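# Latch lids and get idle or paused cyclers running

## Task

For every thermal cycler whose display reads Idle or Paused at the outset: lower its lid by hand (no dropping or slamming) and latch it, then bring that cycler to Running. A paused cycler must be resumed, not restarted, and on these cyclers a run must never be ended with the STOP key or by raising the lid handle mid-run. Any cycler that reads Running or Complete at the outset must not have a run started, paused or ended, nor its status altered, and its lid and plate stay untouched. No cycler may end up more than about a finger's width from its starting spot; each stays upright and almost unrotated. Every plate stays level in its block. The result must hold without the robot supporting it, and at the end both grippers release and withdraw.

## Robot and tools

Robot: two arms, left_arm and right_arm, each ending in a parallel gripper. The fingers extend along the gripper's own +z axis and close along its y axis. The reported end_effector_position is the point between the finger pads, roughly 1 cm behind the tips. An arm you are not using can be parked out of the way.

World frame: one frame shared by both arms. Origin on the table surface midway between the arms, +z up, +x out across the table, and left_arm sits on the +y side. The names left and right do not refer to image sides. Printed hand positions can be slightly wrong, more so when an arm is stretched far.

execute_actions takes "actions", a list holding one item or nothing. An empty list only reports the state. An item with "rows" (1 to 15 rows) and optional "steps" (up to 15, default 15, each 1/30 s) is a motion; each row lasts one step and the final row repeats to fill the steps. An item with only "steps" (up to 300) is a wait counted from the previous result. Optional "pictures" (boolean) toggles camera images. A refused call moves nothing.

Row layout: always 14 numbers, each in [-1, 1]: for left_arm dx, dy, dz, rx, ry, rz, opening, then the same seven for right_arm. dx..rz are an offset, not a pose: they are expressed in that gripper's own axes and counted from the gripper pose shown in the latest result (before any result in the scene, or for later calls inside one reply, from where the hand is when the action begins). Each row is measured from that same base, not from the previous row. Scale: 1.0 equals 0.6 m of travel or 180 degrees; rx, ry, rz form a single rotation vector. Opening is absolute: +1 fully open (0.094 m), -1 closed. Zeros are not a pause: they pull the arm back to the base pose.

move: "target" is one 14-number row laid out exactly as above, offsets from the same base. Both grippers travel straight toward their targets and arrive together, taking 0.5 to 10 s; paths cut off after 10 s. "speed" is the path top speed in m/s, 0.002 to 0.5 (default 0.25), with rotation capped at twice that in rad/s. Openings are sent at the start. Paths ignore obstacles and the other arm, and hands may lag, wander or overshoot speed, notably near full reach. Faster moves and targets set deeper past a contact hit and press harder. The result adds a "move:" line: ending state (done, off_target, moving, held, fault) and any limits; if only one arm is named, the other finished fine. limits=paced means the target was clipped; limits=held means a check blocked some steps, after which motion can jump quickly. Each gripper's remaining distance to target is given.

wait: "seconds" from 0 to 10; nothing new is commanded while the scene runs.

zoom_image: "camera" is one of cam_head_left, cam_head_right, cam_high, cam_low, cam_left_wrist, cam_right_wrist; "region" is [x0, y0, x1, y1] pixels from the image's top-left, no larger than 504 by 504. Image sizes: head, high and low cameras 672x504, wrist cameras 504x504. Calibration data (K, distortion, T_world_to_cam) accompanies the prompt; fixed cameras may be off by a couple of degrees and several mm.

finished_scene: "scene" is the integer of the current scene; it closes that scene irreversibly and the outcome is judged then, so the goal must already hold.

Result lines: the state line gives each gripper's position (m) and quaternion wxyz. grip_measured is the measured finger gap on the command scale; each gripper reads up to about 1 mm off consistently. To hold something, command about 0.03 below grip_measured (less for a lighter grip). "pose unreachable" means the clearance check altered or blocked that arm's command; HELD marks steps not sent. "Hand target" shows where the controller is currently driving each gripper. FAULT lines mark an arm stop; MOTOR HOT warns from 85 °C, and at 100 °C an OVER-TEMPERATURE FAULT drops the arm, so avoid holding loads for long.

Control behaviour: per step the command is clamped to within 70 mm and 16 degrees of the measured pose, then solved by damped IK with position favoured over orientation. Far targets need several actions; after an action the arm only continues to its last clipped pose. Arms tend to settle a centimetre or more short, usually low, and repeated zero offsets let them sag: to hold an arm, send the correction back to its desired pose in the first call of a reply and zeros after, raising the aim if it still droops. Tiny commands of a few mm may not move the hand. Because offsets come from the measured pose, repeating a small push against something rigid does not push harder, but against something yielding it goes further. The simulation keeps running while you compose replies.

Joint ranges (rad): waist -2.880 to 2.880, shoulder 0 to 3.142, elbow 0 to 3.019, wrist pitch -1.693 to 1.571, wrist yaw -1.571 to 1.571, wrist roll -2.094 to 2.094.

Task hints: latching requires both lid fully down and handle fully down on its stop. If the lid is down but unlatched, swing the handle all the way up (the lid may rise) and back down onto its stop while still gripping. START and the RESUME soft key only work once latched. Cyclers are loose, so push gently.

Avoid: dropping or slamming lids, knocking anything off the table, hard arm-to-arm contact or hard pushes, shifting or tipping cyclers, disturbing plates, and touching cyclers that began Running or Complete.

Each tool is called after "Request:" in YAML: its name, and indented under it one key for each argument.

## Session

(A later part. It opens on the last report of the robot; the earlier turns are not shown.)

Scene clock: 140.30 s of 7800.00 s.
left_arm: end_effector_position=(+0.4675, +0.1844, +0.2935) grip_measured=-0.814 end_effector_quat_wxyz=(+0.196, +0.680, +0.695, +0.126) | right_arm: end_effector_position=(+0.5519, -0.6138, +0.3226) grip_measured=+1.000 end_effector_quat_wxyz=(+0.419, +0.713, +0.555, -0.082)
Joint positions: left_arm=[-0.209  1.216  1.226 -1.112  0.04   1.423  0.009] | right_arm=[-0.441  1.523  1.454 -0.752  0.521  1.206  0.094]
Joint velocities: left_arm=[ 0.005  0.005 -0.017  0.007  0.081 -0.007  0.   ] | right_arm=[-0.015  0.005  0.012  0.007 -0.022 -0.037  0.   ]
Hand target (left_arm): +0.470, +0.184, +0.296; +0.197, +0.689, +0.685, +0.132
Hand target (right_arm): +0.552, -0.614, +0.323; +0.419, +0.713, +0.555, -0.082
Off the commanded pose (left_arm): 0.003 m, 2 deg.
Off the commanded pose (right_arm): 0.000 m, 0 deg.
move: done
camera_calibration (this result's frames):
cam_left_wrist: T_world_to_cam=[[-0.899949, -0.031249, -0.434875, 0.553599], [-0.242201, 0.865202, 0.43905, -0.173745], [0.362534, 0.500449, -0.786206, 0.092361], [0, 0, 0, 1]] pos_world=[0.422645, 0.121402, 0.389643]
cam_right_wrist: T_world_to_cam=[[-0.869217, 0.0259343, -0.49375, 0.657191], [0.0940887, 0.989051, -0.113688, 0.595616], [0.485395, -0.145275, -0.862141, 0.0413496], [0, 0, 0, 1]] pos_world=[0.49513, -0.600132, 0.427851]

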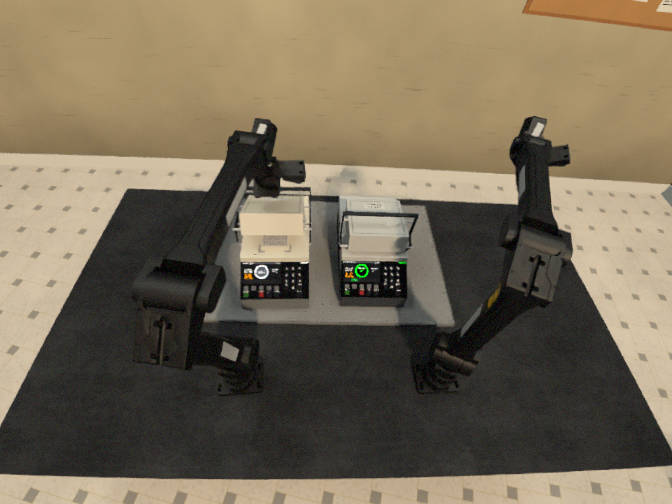

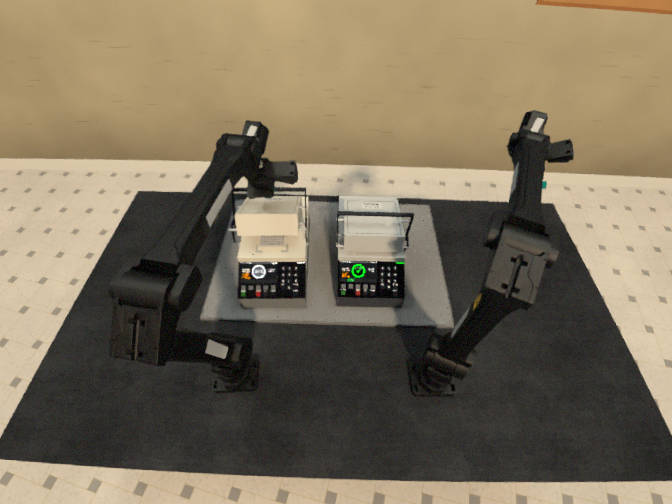

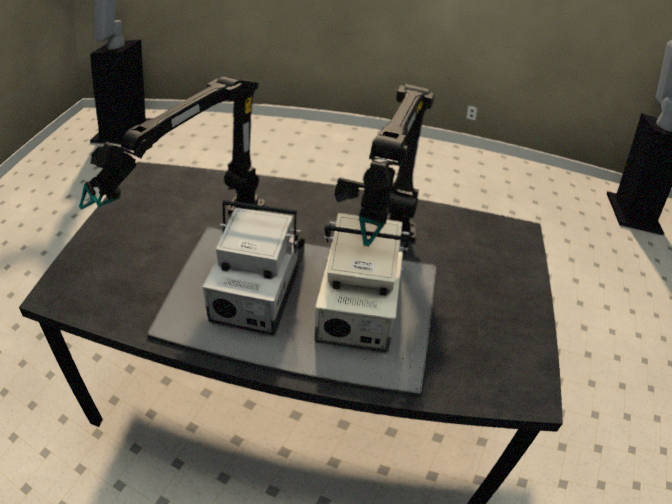

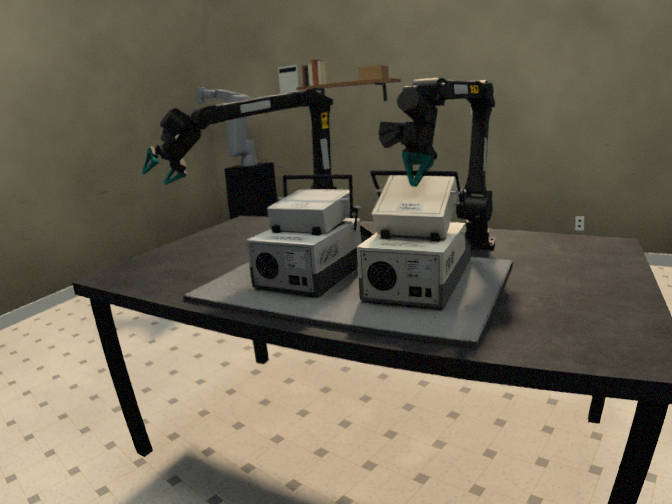

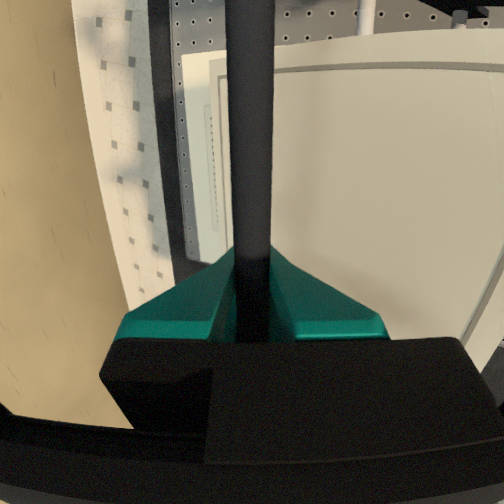

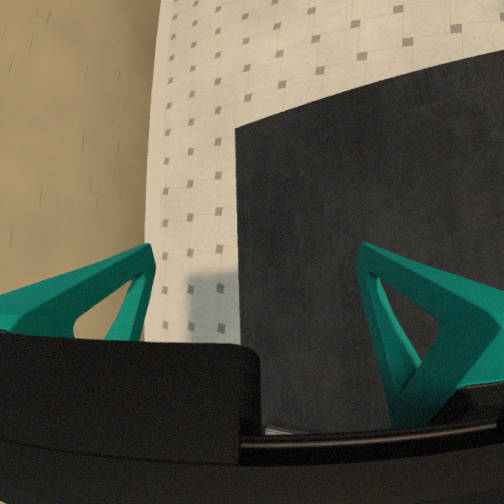

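Request:
move:
  target: [0,-0.03,0.06,0,0,0,-0.87,0,0,0,0,0,0,1]
  speed: 0.02

Request:
move:
  target: [0,-0.02,0.05,0,0,0,-0.87,0,0,0,0,0,0,1]
  speed: 0.02

Scene clock: 148.63 s of 7800.00 s.
left_arm: end_effector_position=(+0.4594, +0.1839, +0.2881) grip_measured=-0.814 end_effector_quat_wxyz=(+0.215, +0.676, +0.691, +0.141) | right_arm: end_effector_position=(+0.5519, -0.6138, +0.3226) grip_measured=+1.000 end_effector_quat_wxyz=(+0.419, +0.713, +0.555, -0.082)
Joint positions: left_arm=[-0.214  1.167  1.157 -1.043  0.036  1.418  0.009] | right_arm=[-0.441  1.523  1.454 -0.752  0.521  1.206  0.094]
Joint velocities: left_arm=[-0.005  0.005  0.002  0.007 -0.051  0.051 -0.001] | right_arm=[-0.015  0.005 -0.002  0.002 -0.066  0.037  0.   ]
Hand target (left_arm): +0.465, +0.181, +0.254; +0.196, +0.680, +0.695, +0.125
Hand target (right_arm): +0.552, -0.614, +0.323; +0.419, +0.713, +0.555, -0.082
Off the commanded pose (left_arm): 0.036 m, 3 deg.
Off the commanded pose (right_arm): 0.000 m, 0 deg.
After step 90, 3.10 s passed at rest.
move: off_target (left_arm)
camera_calibration (this result's frames):
cam_left_wrist: T_world_to_cam=[[-0.877252, -0.0353239, -0.478729, 0.546871], [-0.265323, 0.866788, 0.422236, -0.15775], [0.400042, 0.497425, -0.769763, 0.069957], [0, 0, 0, 1]] pos_world=[0.409903, 0.121255, 0.382261]
cam_right_wrist: T_world_to_cam=[[-0.869217, 0.0259343, -0.49375, 0.657191], [0.0940887, 0.989051, -0.113688, 0.595616], [0.485395, -0.145275, -0.862141, 0.0413496], [0, 0, 0, 1]] pos_world=[0.49513, -0.600132, 0.427851]

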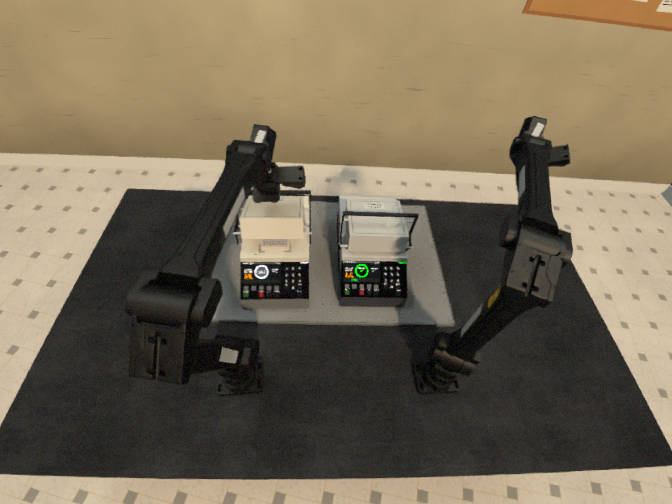

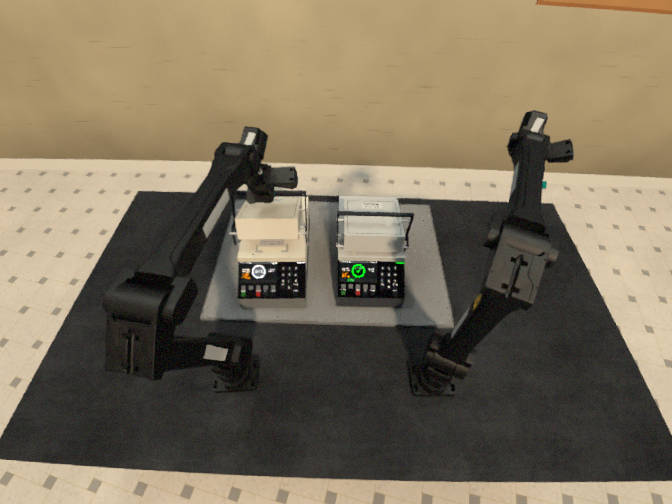

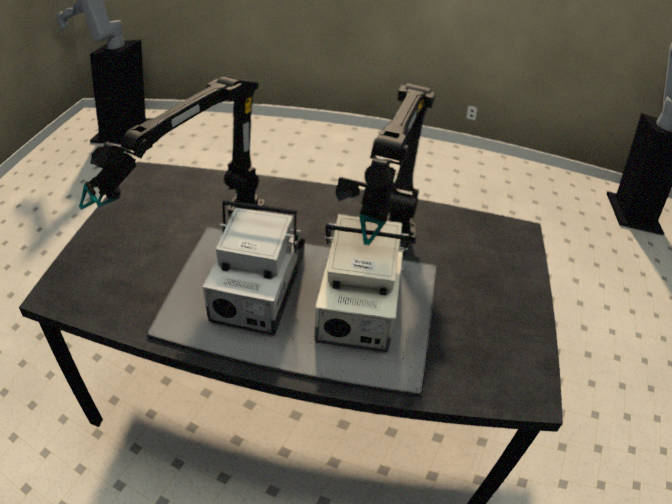

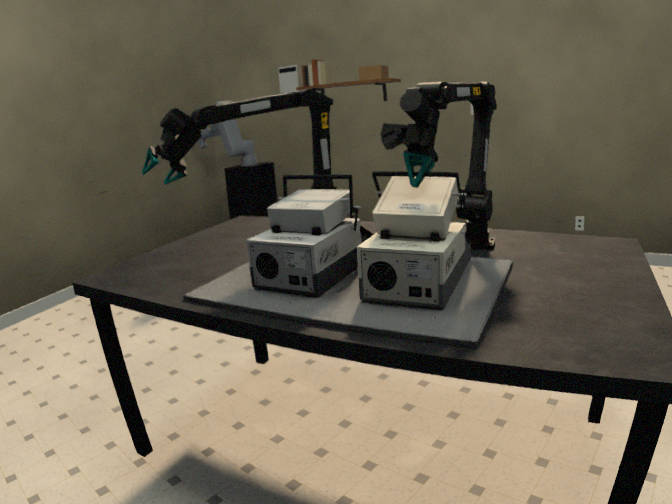

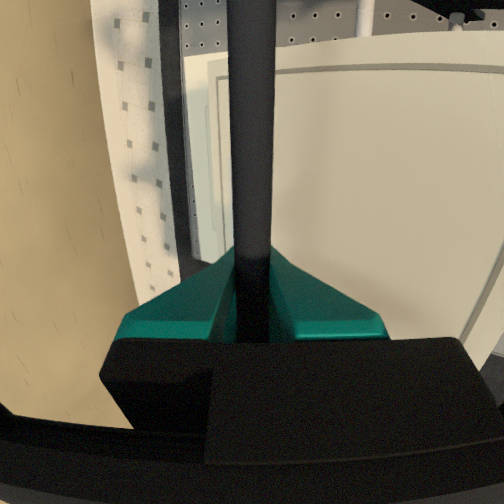

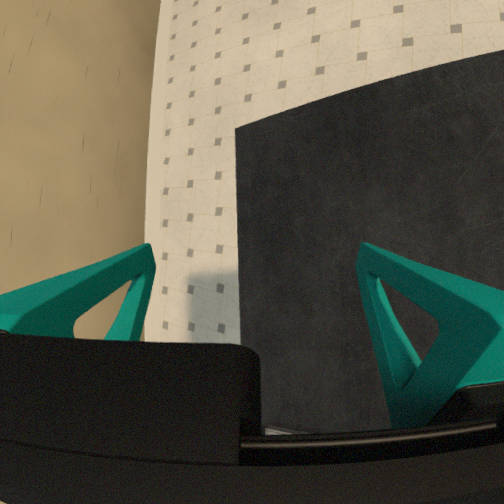

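Scene clock: 150.47 s of 7800.00 s.
left_arm: end_effector_position=(+0.4548, +0.1835, +0.2862) grip_measured=-0.814 end_effector_quat_wxyz=(+0.228, +0.673, +0.687, +0.154) | right_arm: end_effector_position=(+0.5519, -0.6138, +0.3226) grip_measured=+1.000 end_effector_quat_wxyz=(+0.419, +0.713, +0.555, -0.082)
Joint positions: left_arm=[-0.219  1.133  1.114 -0.995  0.03   1.417  0.009] | right_arm=[-0.441  1.523  1.454 -0.752  0.521  1.206  0.094]
Joint velocities: left_arm=[-0.024 -0.015 -0.027 -0.007  0.007 -0.095 -0.   ] | right_arm=[ 0.005 -0.015 -0.002  0.012  0.066 -0.066  0.   ]
Hand target (left_arm): +0.462, +0.181, +0.257; +0.214, +0.676, +0.691, +0.141
Hand target (right_arm): +0.552, -0.614, +0.323; +0.419, +0.713, +0.555, -0.082
Off the commanded pose (left_arm): 0.031 m, 2 deg.
Off the commanded pose (right_arm): 0.000 m, 0 deg.
move: off_target (left_arm)
camera_calibration (this result's frames):
cam_left_wrist: T_world_to_cam=[[-0.858087, -0.0349023, -0.512317, 0.542766], [-0.280764, 0.867241, 0.411174, -0.147717], [0.429952, 0.496663, -0.753968, 0.0524757], [0, 0, 0, 1]] pos_world=[0.401705, 0.120987, 0.378371]
cam_right_wrist: T_world_to_cam=[[-0.869217, 0.0259343, -0.49375, 0.657191], [0.0940887, 0.989051, -0.113688, 0.595616], [0.485395, -0.145275, -0.862141, 0.0413496], [0, 0, 0, 1]] pos_world=[0.49513, -0.600132, 0.427851]

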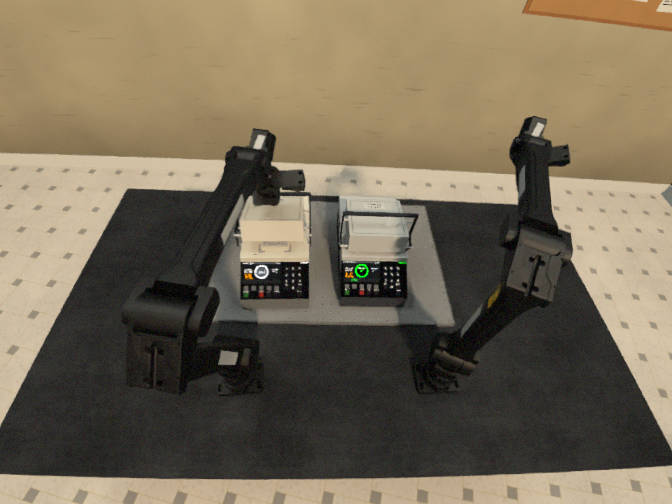

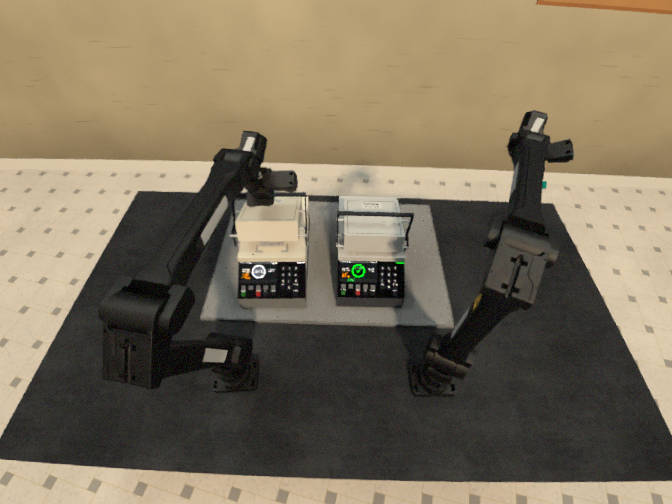

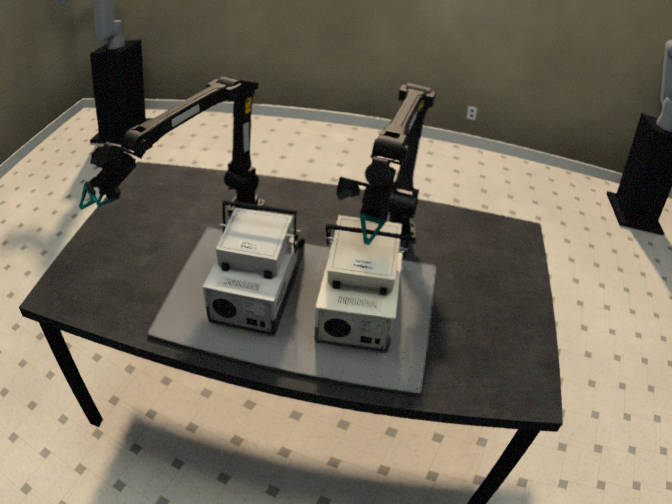

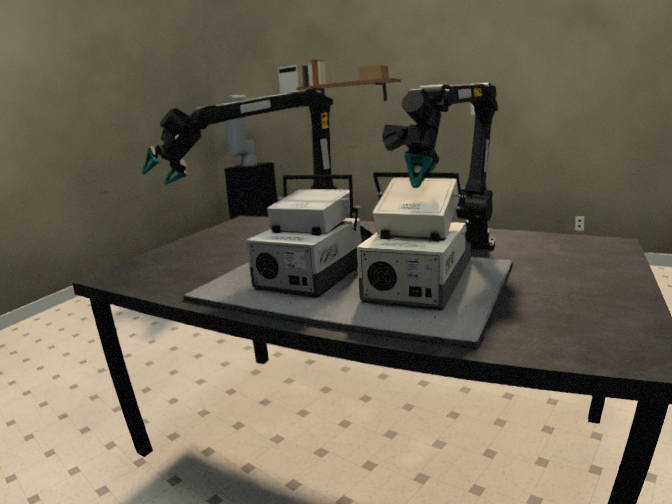

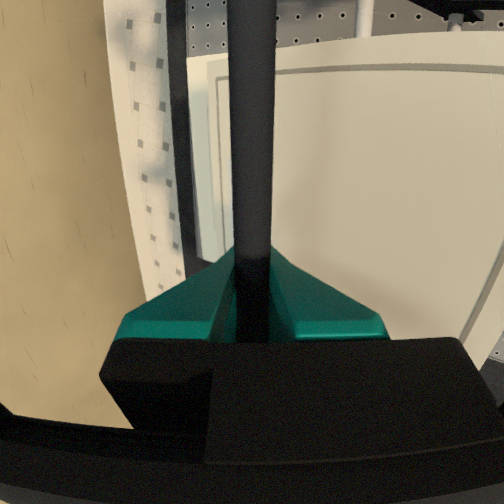

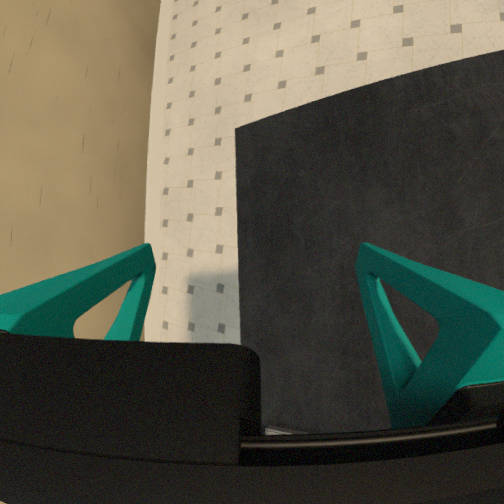

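Request:
move:
  target: [0,-0.09,0.0,0.03,0,0,-0.87,0,0,0,0,0,0,1]
  speed: 0.02

Request:
move:
  target: [0,-0.09,0.01,0.03,0,0,-0.87,0,0,0,0,0,0,1]
  speed: 0.02

Request:
move:
  target: [0,-0.09,0.02,0.03,0,0,-0.87,0,0,0,0,0,0,1]
  speed: 0.02

Scene clock: 159.37 s of 7800.00 s.
left_arm: end_effector_position=(+0.4242, +0.1817, +0.2664) grip_measured=-0.814 end_effector_quat_wxyz=(+0.212, +0.677, +0.692, +0.133) | right_arm: end_effector_position=(+0.5519, -0.6138, +0.3226) grip_measured=+1.000 end_effector_quat_wxyz=(+0.419, +0.713, +0.555, -0.082)
Joint positions: left_arm=[-0.23   1.082  1.042 -1.025  0.037  1.403  0.009] | right_arm=[-0.441  1.523  1.454 -0.752  0.521  1.206  0.094]
Joint velocities: left_arm=[-0.005 -0.005  0.007 -0.012  0.022  0.051  0.001] | right_arm=[-0.005 -0.015 -0.007 -0.012 -0.022  0.007  0.   ]
Hand target (left_arm): +0.409, +0.181, +0.258; +0.196, +0.683, +0.693, +0.121
Hand target (right_arm): +0.552, -0.614, +0.323; +0.419, +0.713, +0.555, -0.082
Off the commanded pose (left_arm): 0.018 m, 2 deg.
Off the commanded pose (right_arm): 0.000 m, 0 deg.
After step 90, 2.97 s passed at rest.
move: off_target (left_arm)
camera_calibration (this result's frames):
cam_left_wrist: T_world_to_cam=[[-0.884208, -0.0358588, -0.465714, 0.505144], [-0.256571, 0.870449, 0.420106, -0.159803], [0.390316, 0.49095, -0.778859, 0.0761278], [0, 0, 0, 1]] pos_world=[0.375938, 0.119839, 0.36168]
cam_right_wrist: T_world_to_cam=[[-0.869217, 0.0259343, -0.49375, 0.657191], [0.0940887, 0.989051, -0.113688, 0.595616], [0.485395, -0.145275, -0.862141, 0.0413496], [0, 0, 0, 1]] pos_world=[0.49513, -0.600132, 0.427851]

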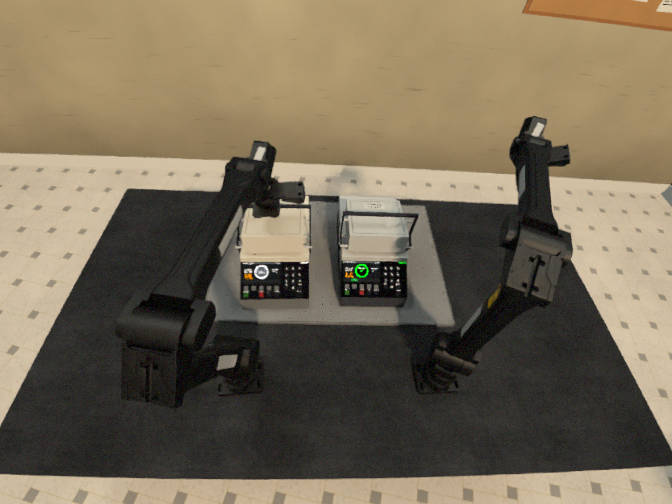

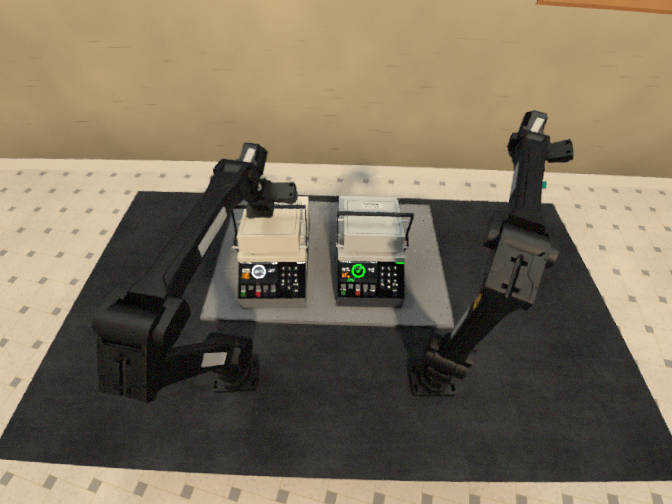

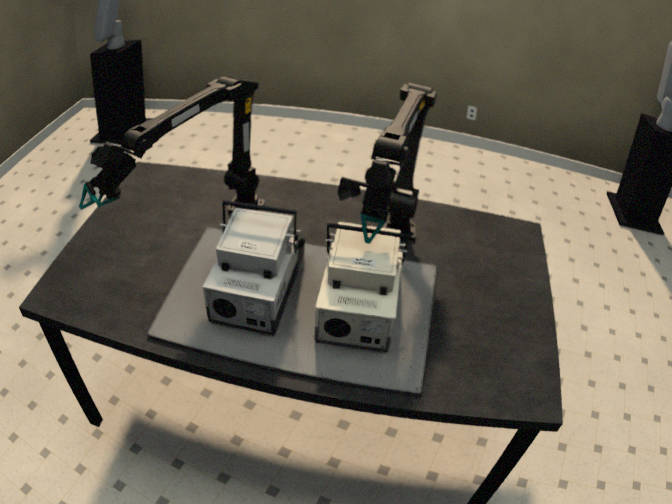

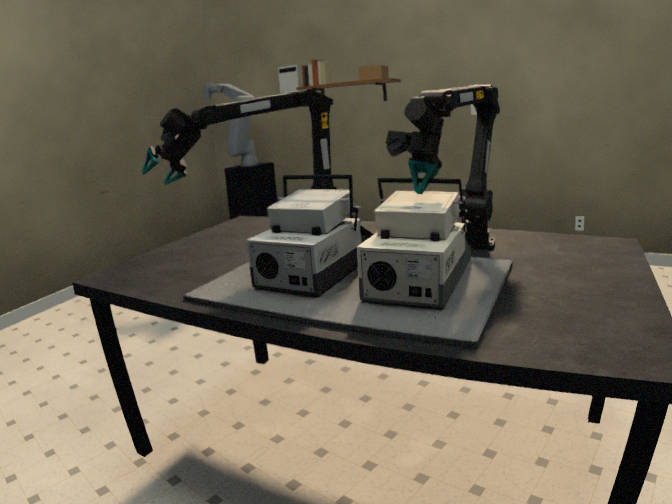

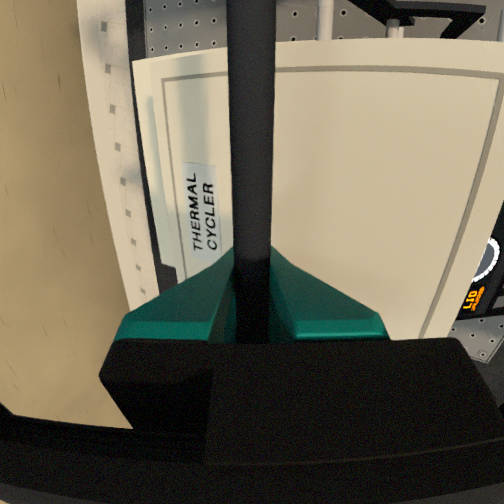

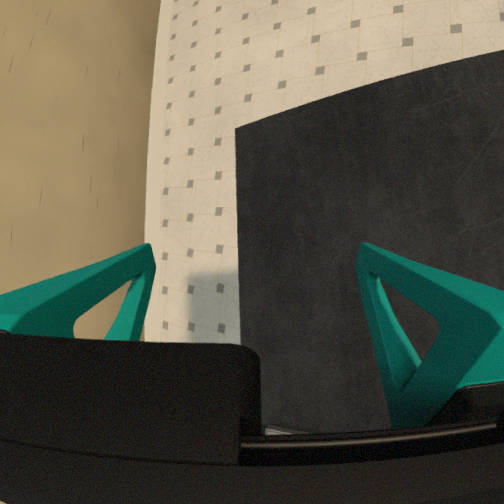

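Scene clock: 162.30 s of 7800.00 s.
left_arm: end_effector_position=(+0.4085, +0.1806, +0.2659) grip_measured=-0.814 end_effector_quat_wxyz=(+0.222, +0.676, +0.689, +0.138) | right_arm: end_effector_position=(+0.5519, -0.6138, +0.3226) grip_measured=+1.000 end_effector_quat_wxyz=(+0.419, +0.713, +0.555, -0.082)
Joint positions: left_arm=[-0.237  1.026  0.996 -1.014  0.039  1.397  0.009] | right_arm=[-0.441  1.523  1.454 -0.752  0.521  1.206  0.094]
Joint velocities: left_arm=[-0.015 -0.015 -0.002 -0.012 -0.037  0.11   0.001] | right_arm=[-0.005  0.015  0.002 -0.007 -0.051 -0.081  0.   ]
Hand target (left_arm): +0.381, +0.179, +0.238; +0.180, +0.686, +0.698, +0.101
Hand target (right_arm): +0.552, -0.614, +0.323; +0.419, +0.713, +0.555, -0.082
Off the commanded pose (left_arm): 0.042 m, 7 deg.
Off the commanded pose (right_arm): 0.000 m, 0 deg.
move: off_target (left_arm)
camera_calibration (this result's frames):
cam_left_wrist: T_world_to_cam=[[-0.874312, -0.0366429, -0.483979, 0.491938], [-0.262615, 0.874294, 0.408221, -0.157719], [0.408181, 0.484012, -0.774028, 0.0750775], [0, 0, 0, 1]] pos_world=[0.358042, 0.119581, 0.360584]
cam_right_wrist: T_world_to_cam=[[-0.869217, 0.0259343, -0.49375, 0.657191], [0.0940887, 0.989051, -0.113688, 0.595616], [0.485395, -0.145275, -0.862141, 0.0413496], [0, 0, 0, 1]] pos_world=[0.49513, -0.600132, 0.427851]

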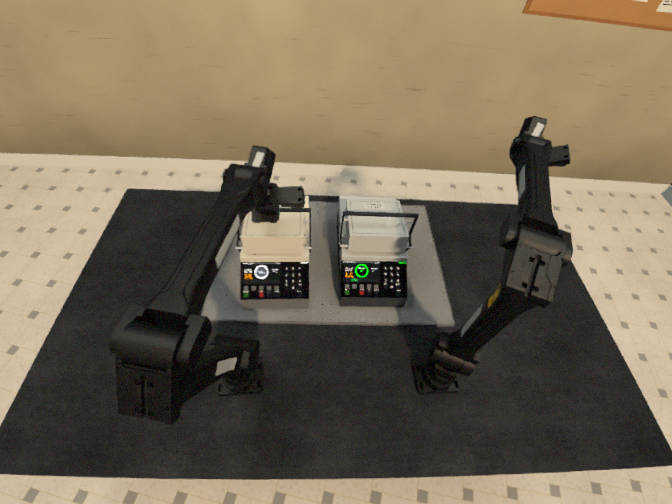

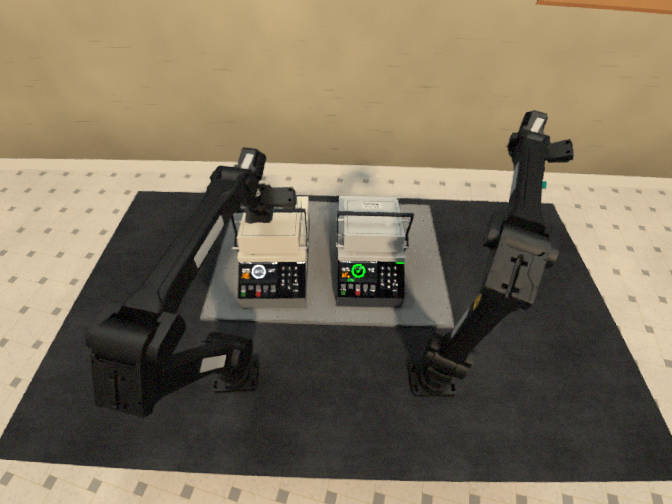

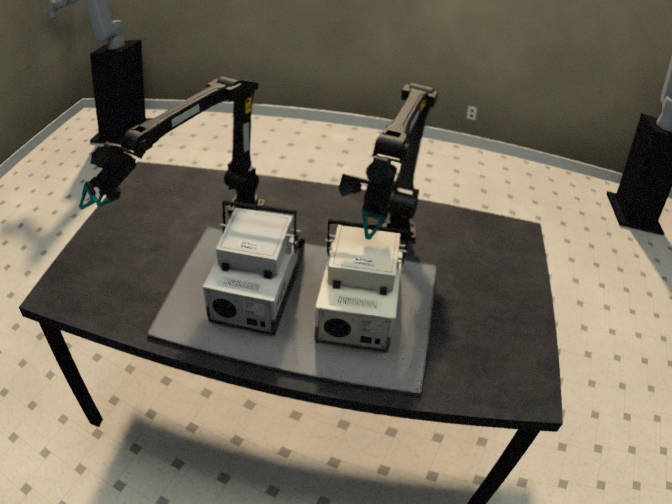

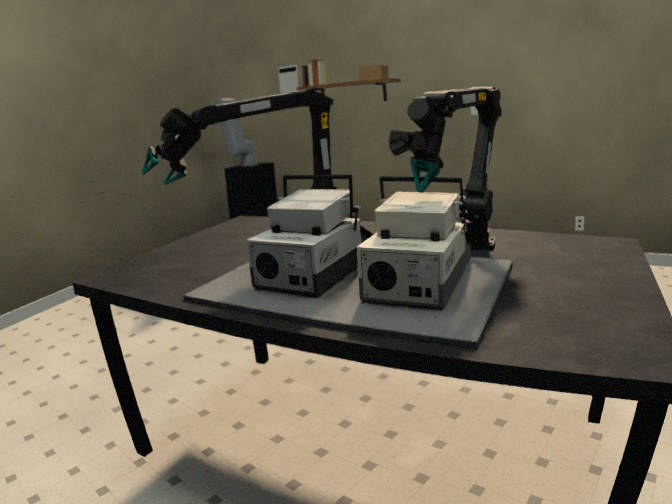

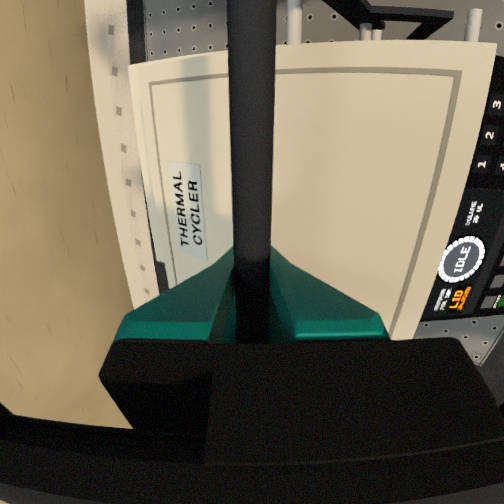

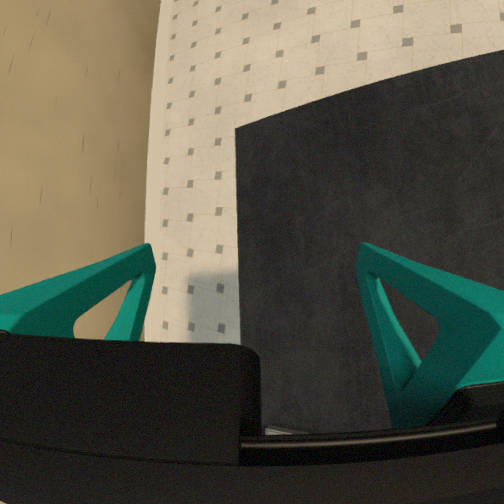

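Scene clock: 165.30 s of 7800.00 s.
left_arm: end_effector_position=(+0.3929, +0.1794, +0.2649) grip_measured=-0.814 end_effector_quat_wxyz=(+0.233, +0.674, +0.685, +0.144) | right_arm: end_effector_position=(+0.5519, -0.6138, +0.3226) grip_measured=+1.000 end_effector_quat_wxyz=(+0.419, +0.713, +0.555, -0.082)
Joint positions: left_arm=[-0.247  0.967  0.949 -0.998  0.037  1.391  0.009] | right_arm=[-0.441  1.523  1.454 -0.752  0.521  1.206  0.094]
Joint velocities: left_arm=[ 0.015 -0.005  0.012 -0.022 -0.007 -0.051 -0.001] | right_arm=[-0.005 -0.015  0.017  0.002 -0.007 -0.007  0.   ]
Hand target (left_arm): +0.368, +0.177, +0.231; +0.190, +0.685, +0.695, +0.105
Hand target (right_arm): +0.552, -0.614, +0.323; +0.419, +0.713, +0.555, -0.082
Off the commanded pose (left_arm): 0.044 m, 7 deg.
Off the commanded pose (right_arm): 0.000 m, 0 deg.
move: off_target (left_arm)
camera_calibration (this result's frames):
cam_left_wrist: T_world_to_cam=[[-0.861453, -0.0364427, -0.506528, 0.478681], [-0.269906, 0.877741, 0.39588, -0.154881], [0.430174, 0.477747, -0.765969, 0.0715652], [0, 0, 0, 1]] pos_world=[0.339772, 0.119199, 0.358596]
cam_right_wrist: T_world_to_cam=[[-0.869217, 0.0259343, -0.49375, 0.657191], [0.0940887, 0.989051, -0.113688, 0.595616], [0.485395, -0.145275, -0.862141, 0.0413496], [0, 0, 0, 1]] pos_world=[0.49513, -0.600132, 0.427851]

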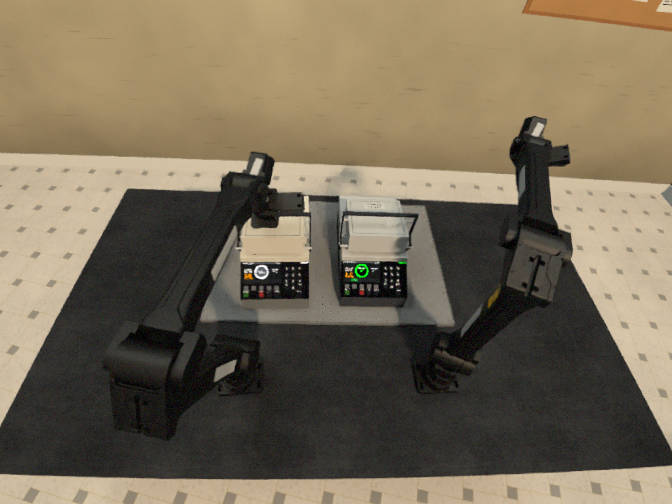

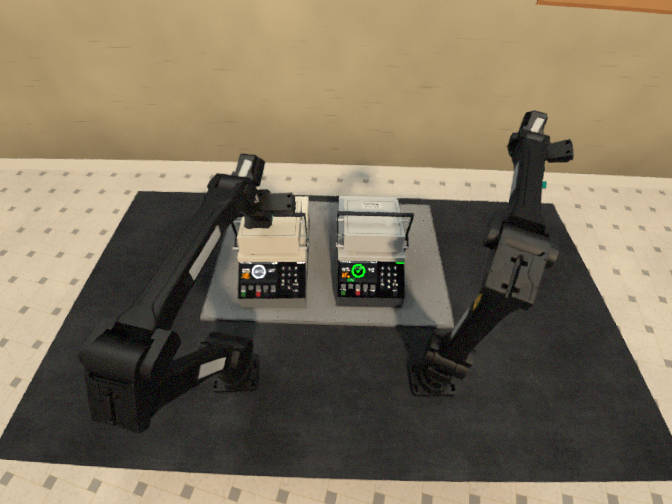

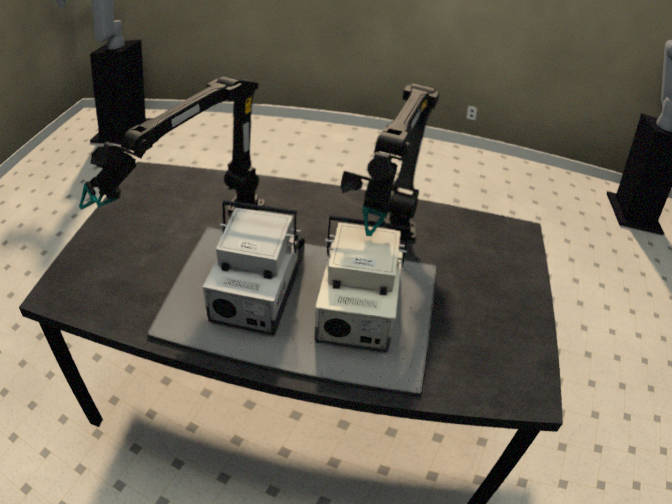

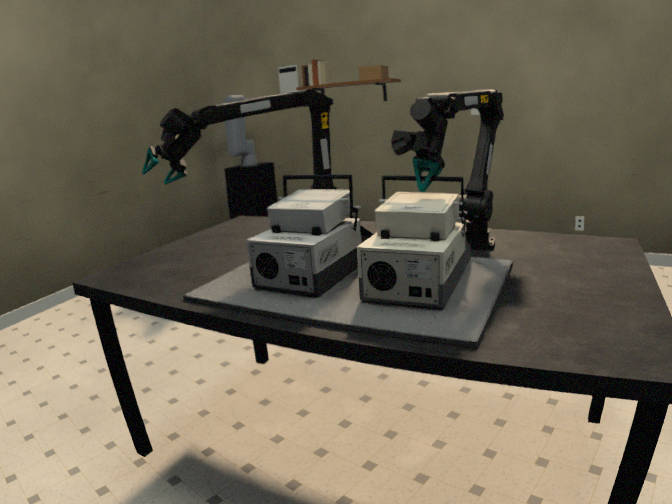

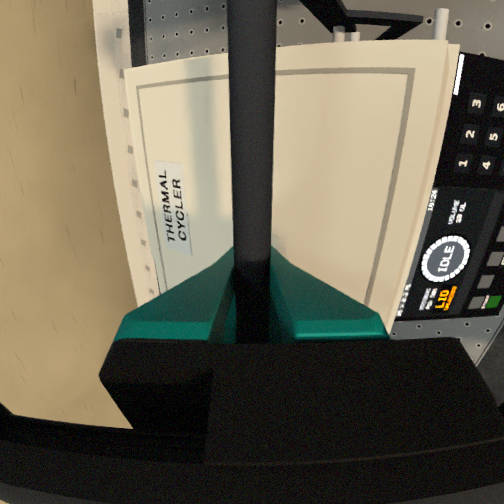

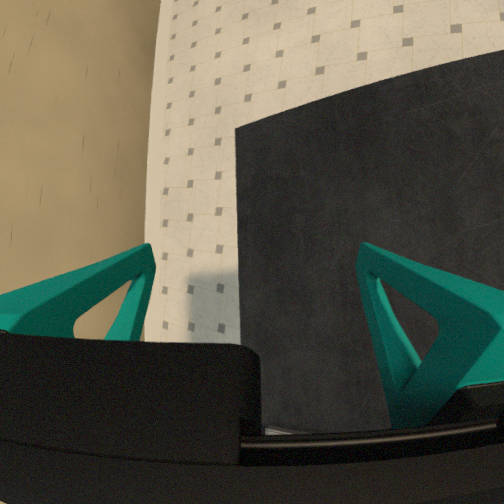

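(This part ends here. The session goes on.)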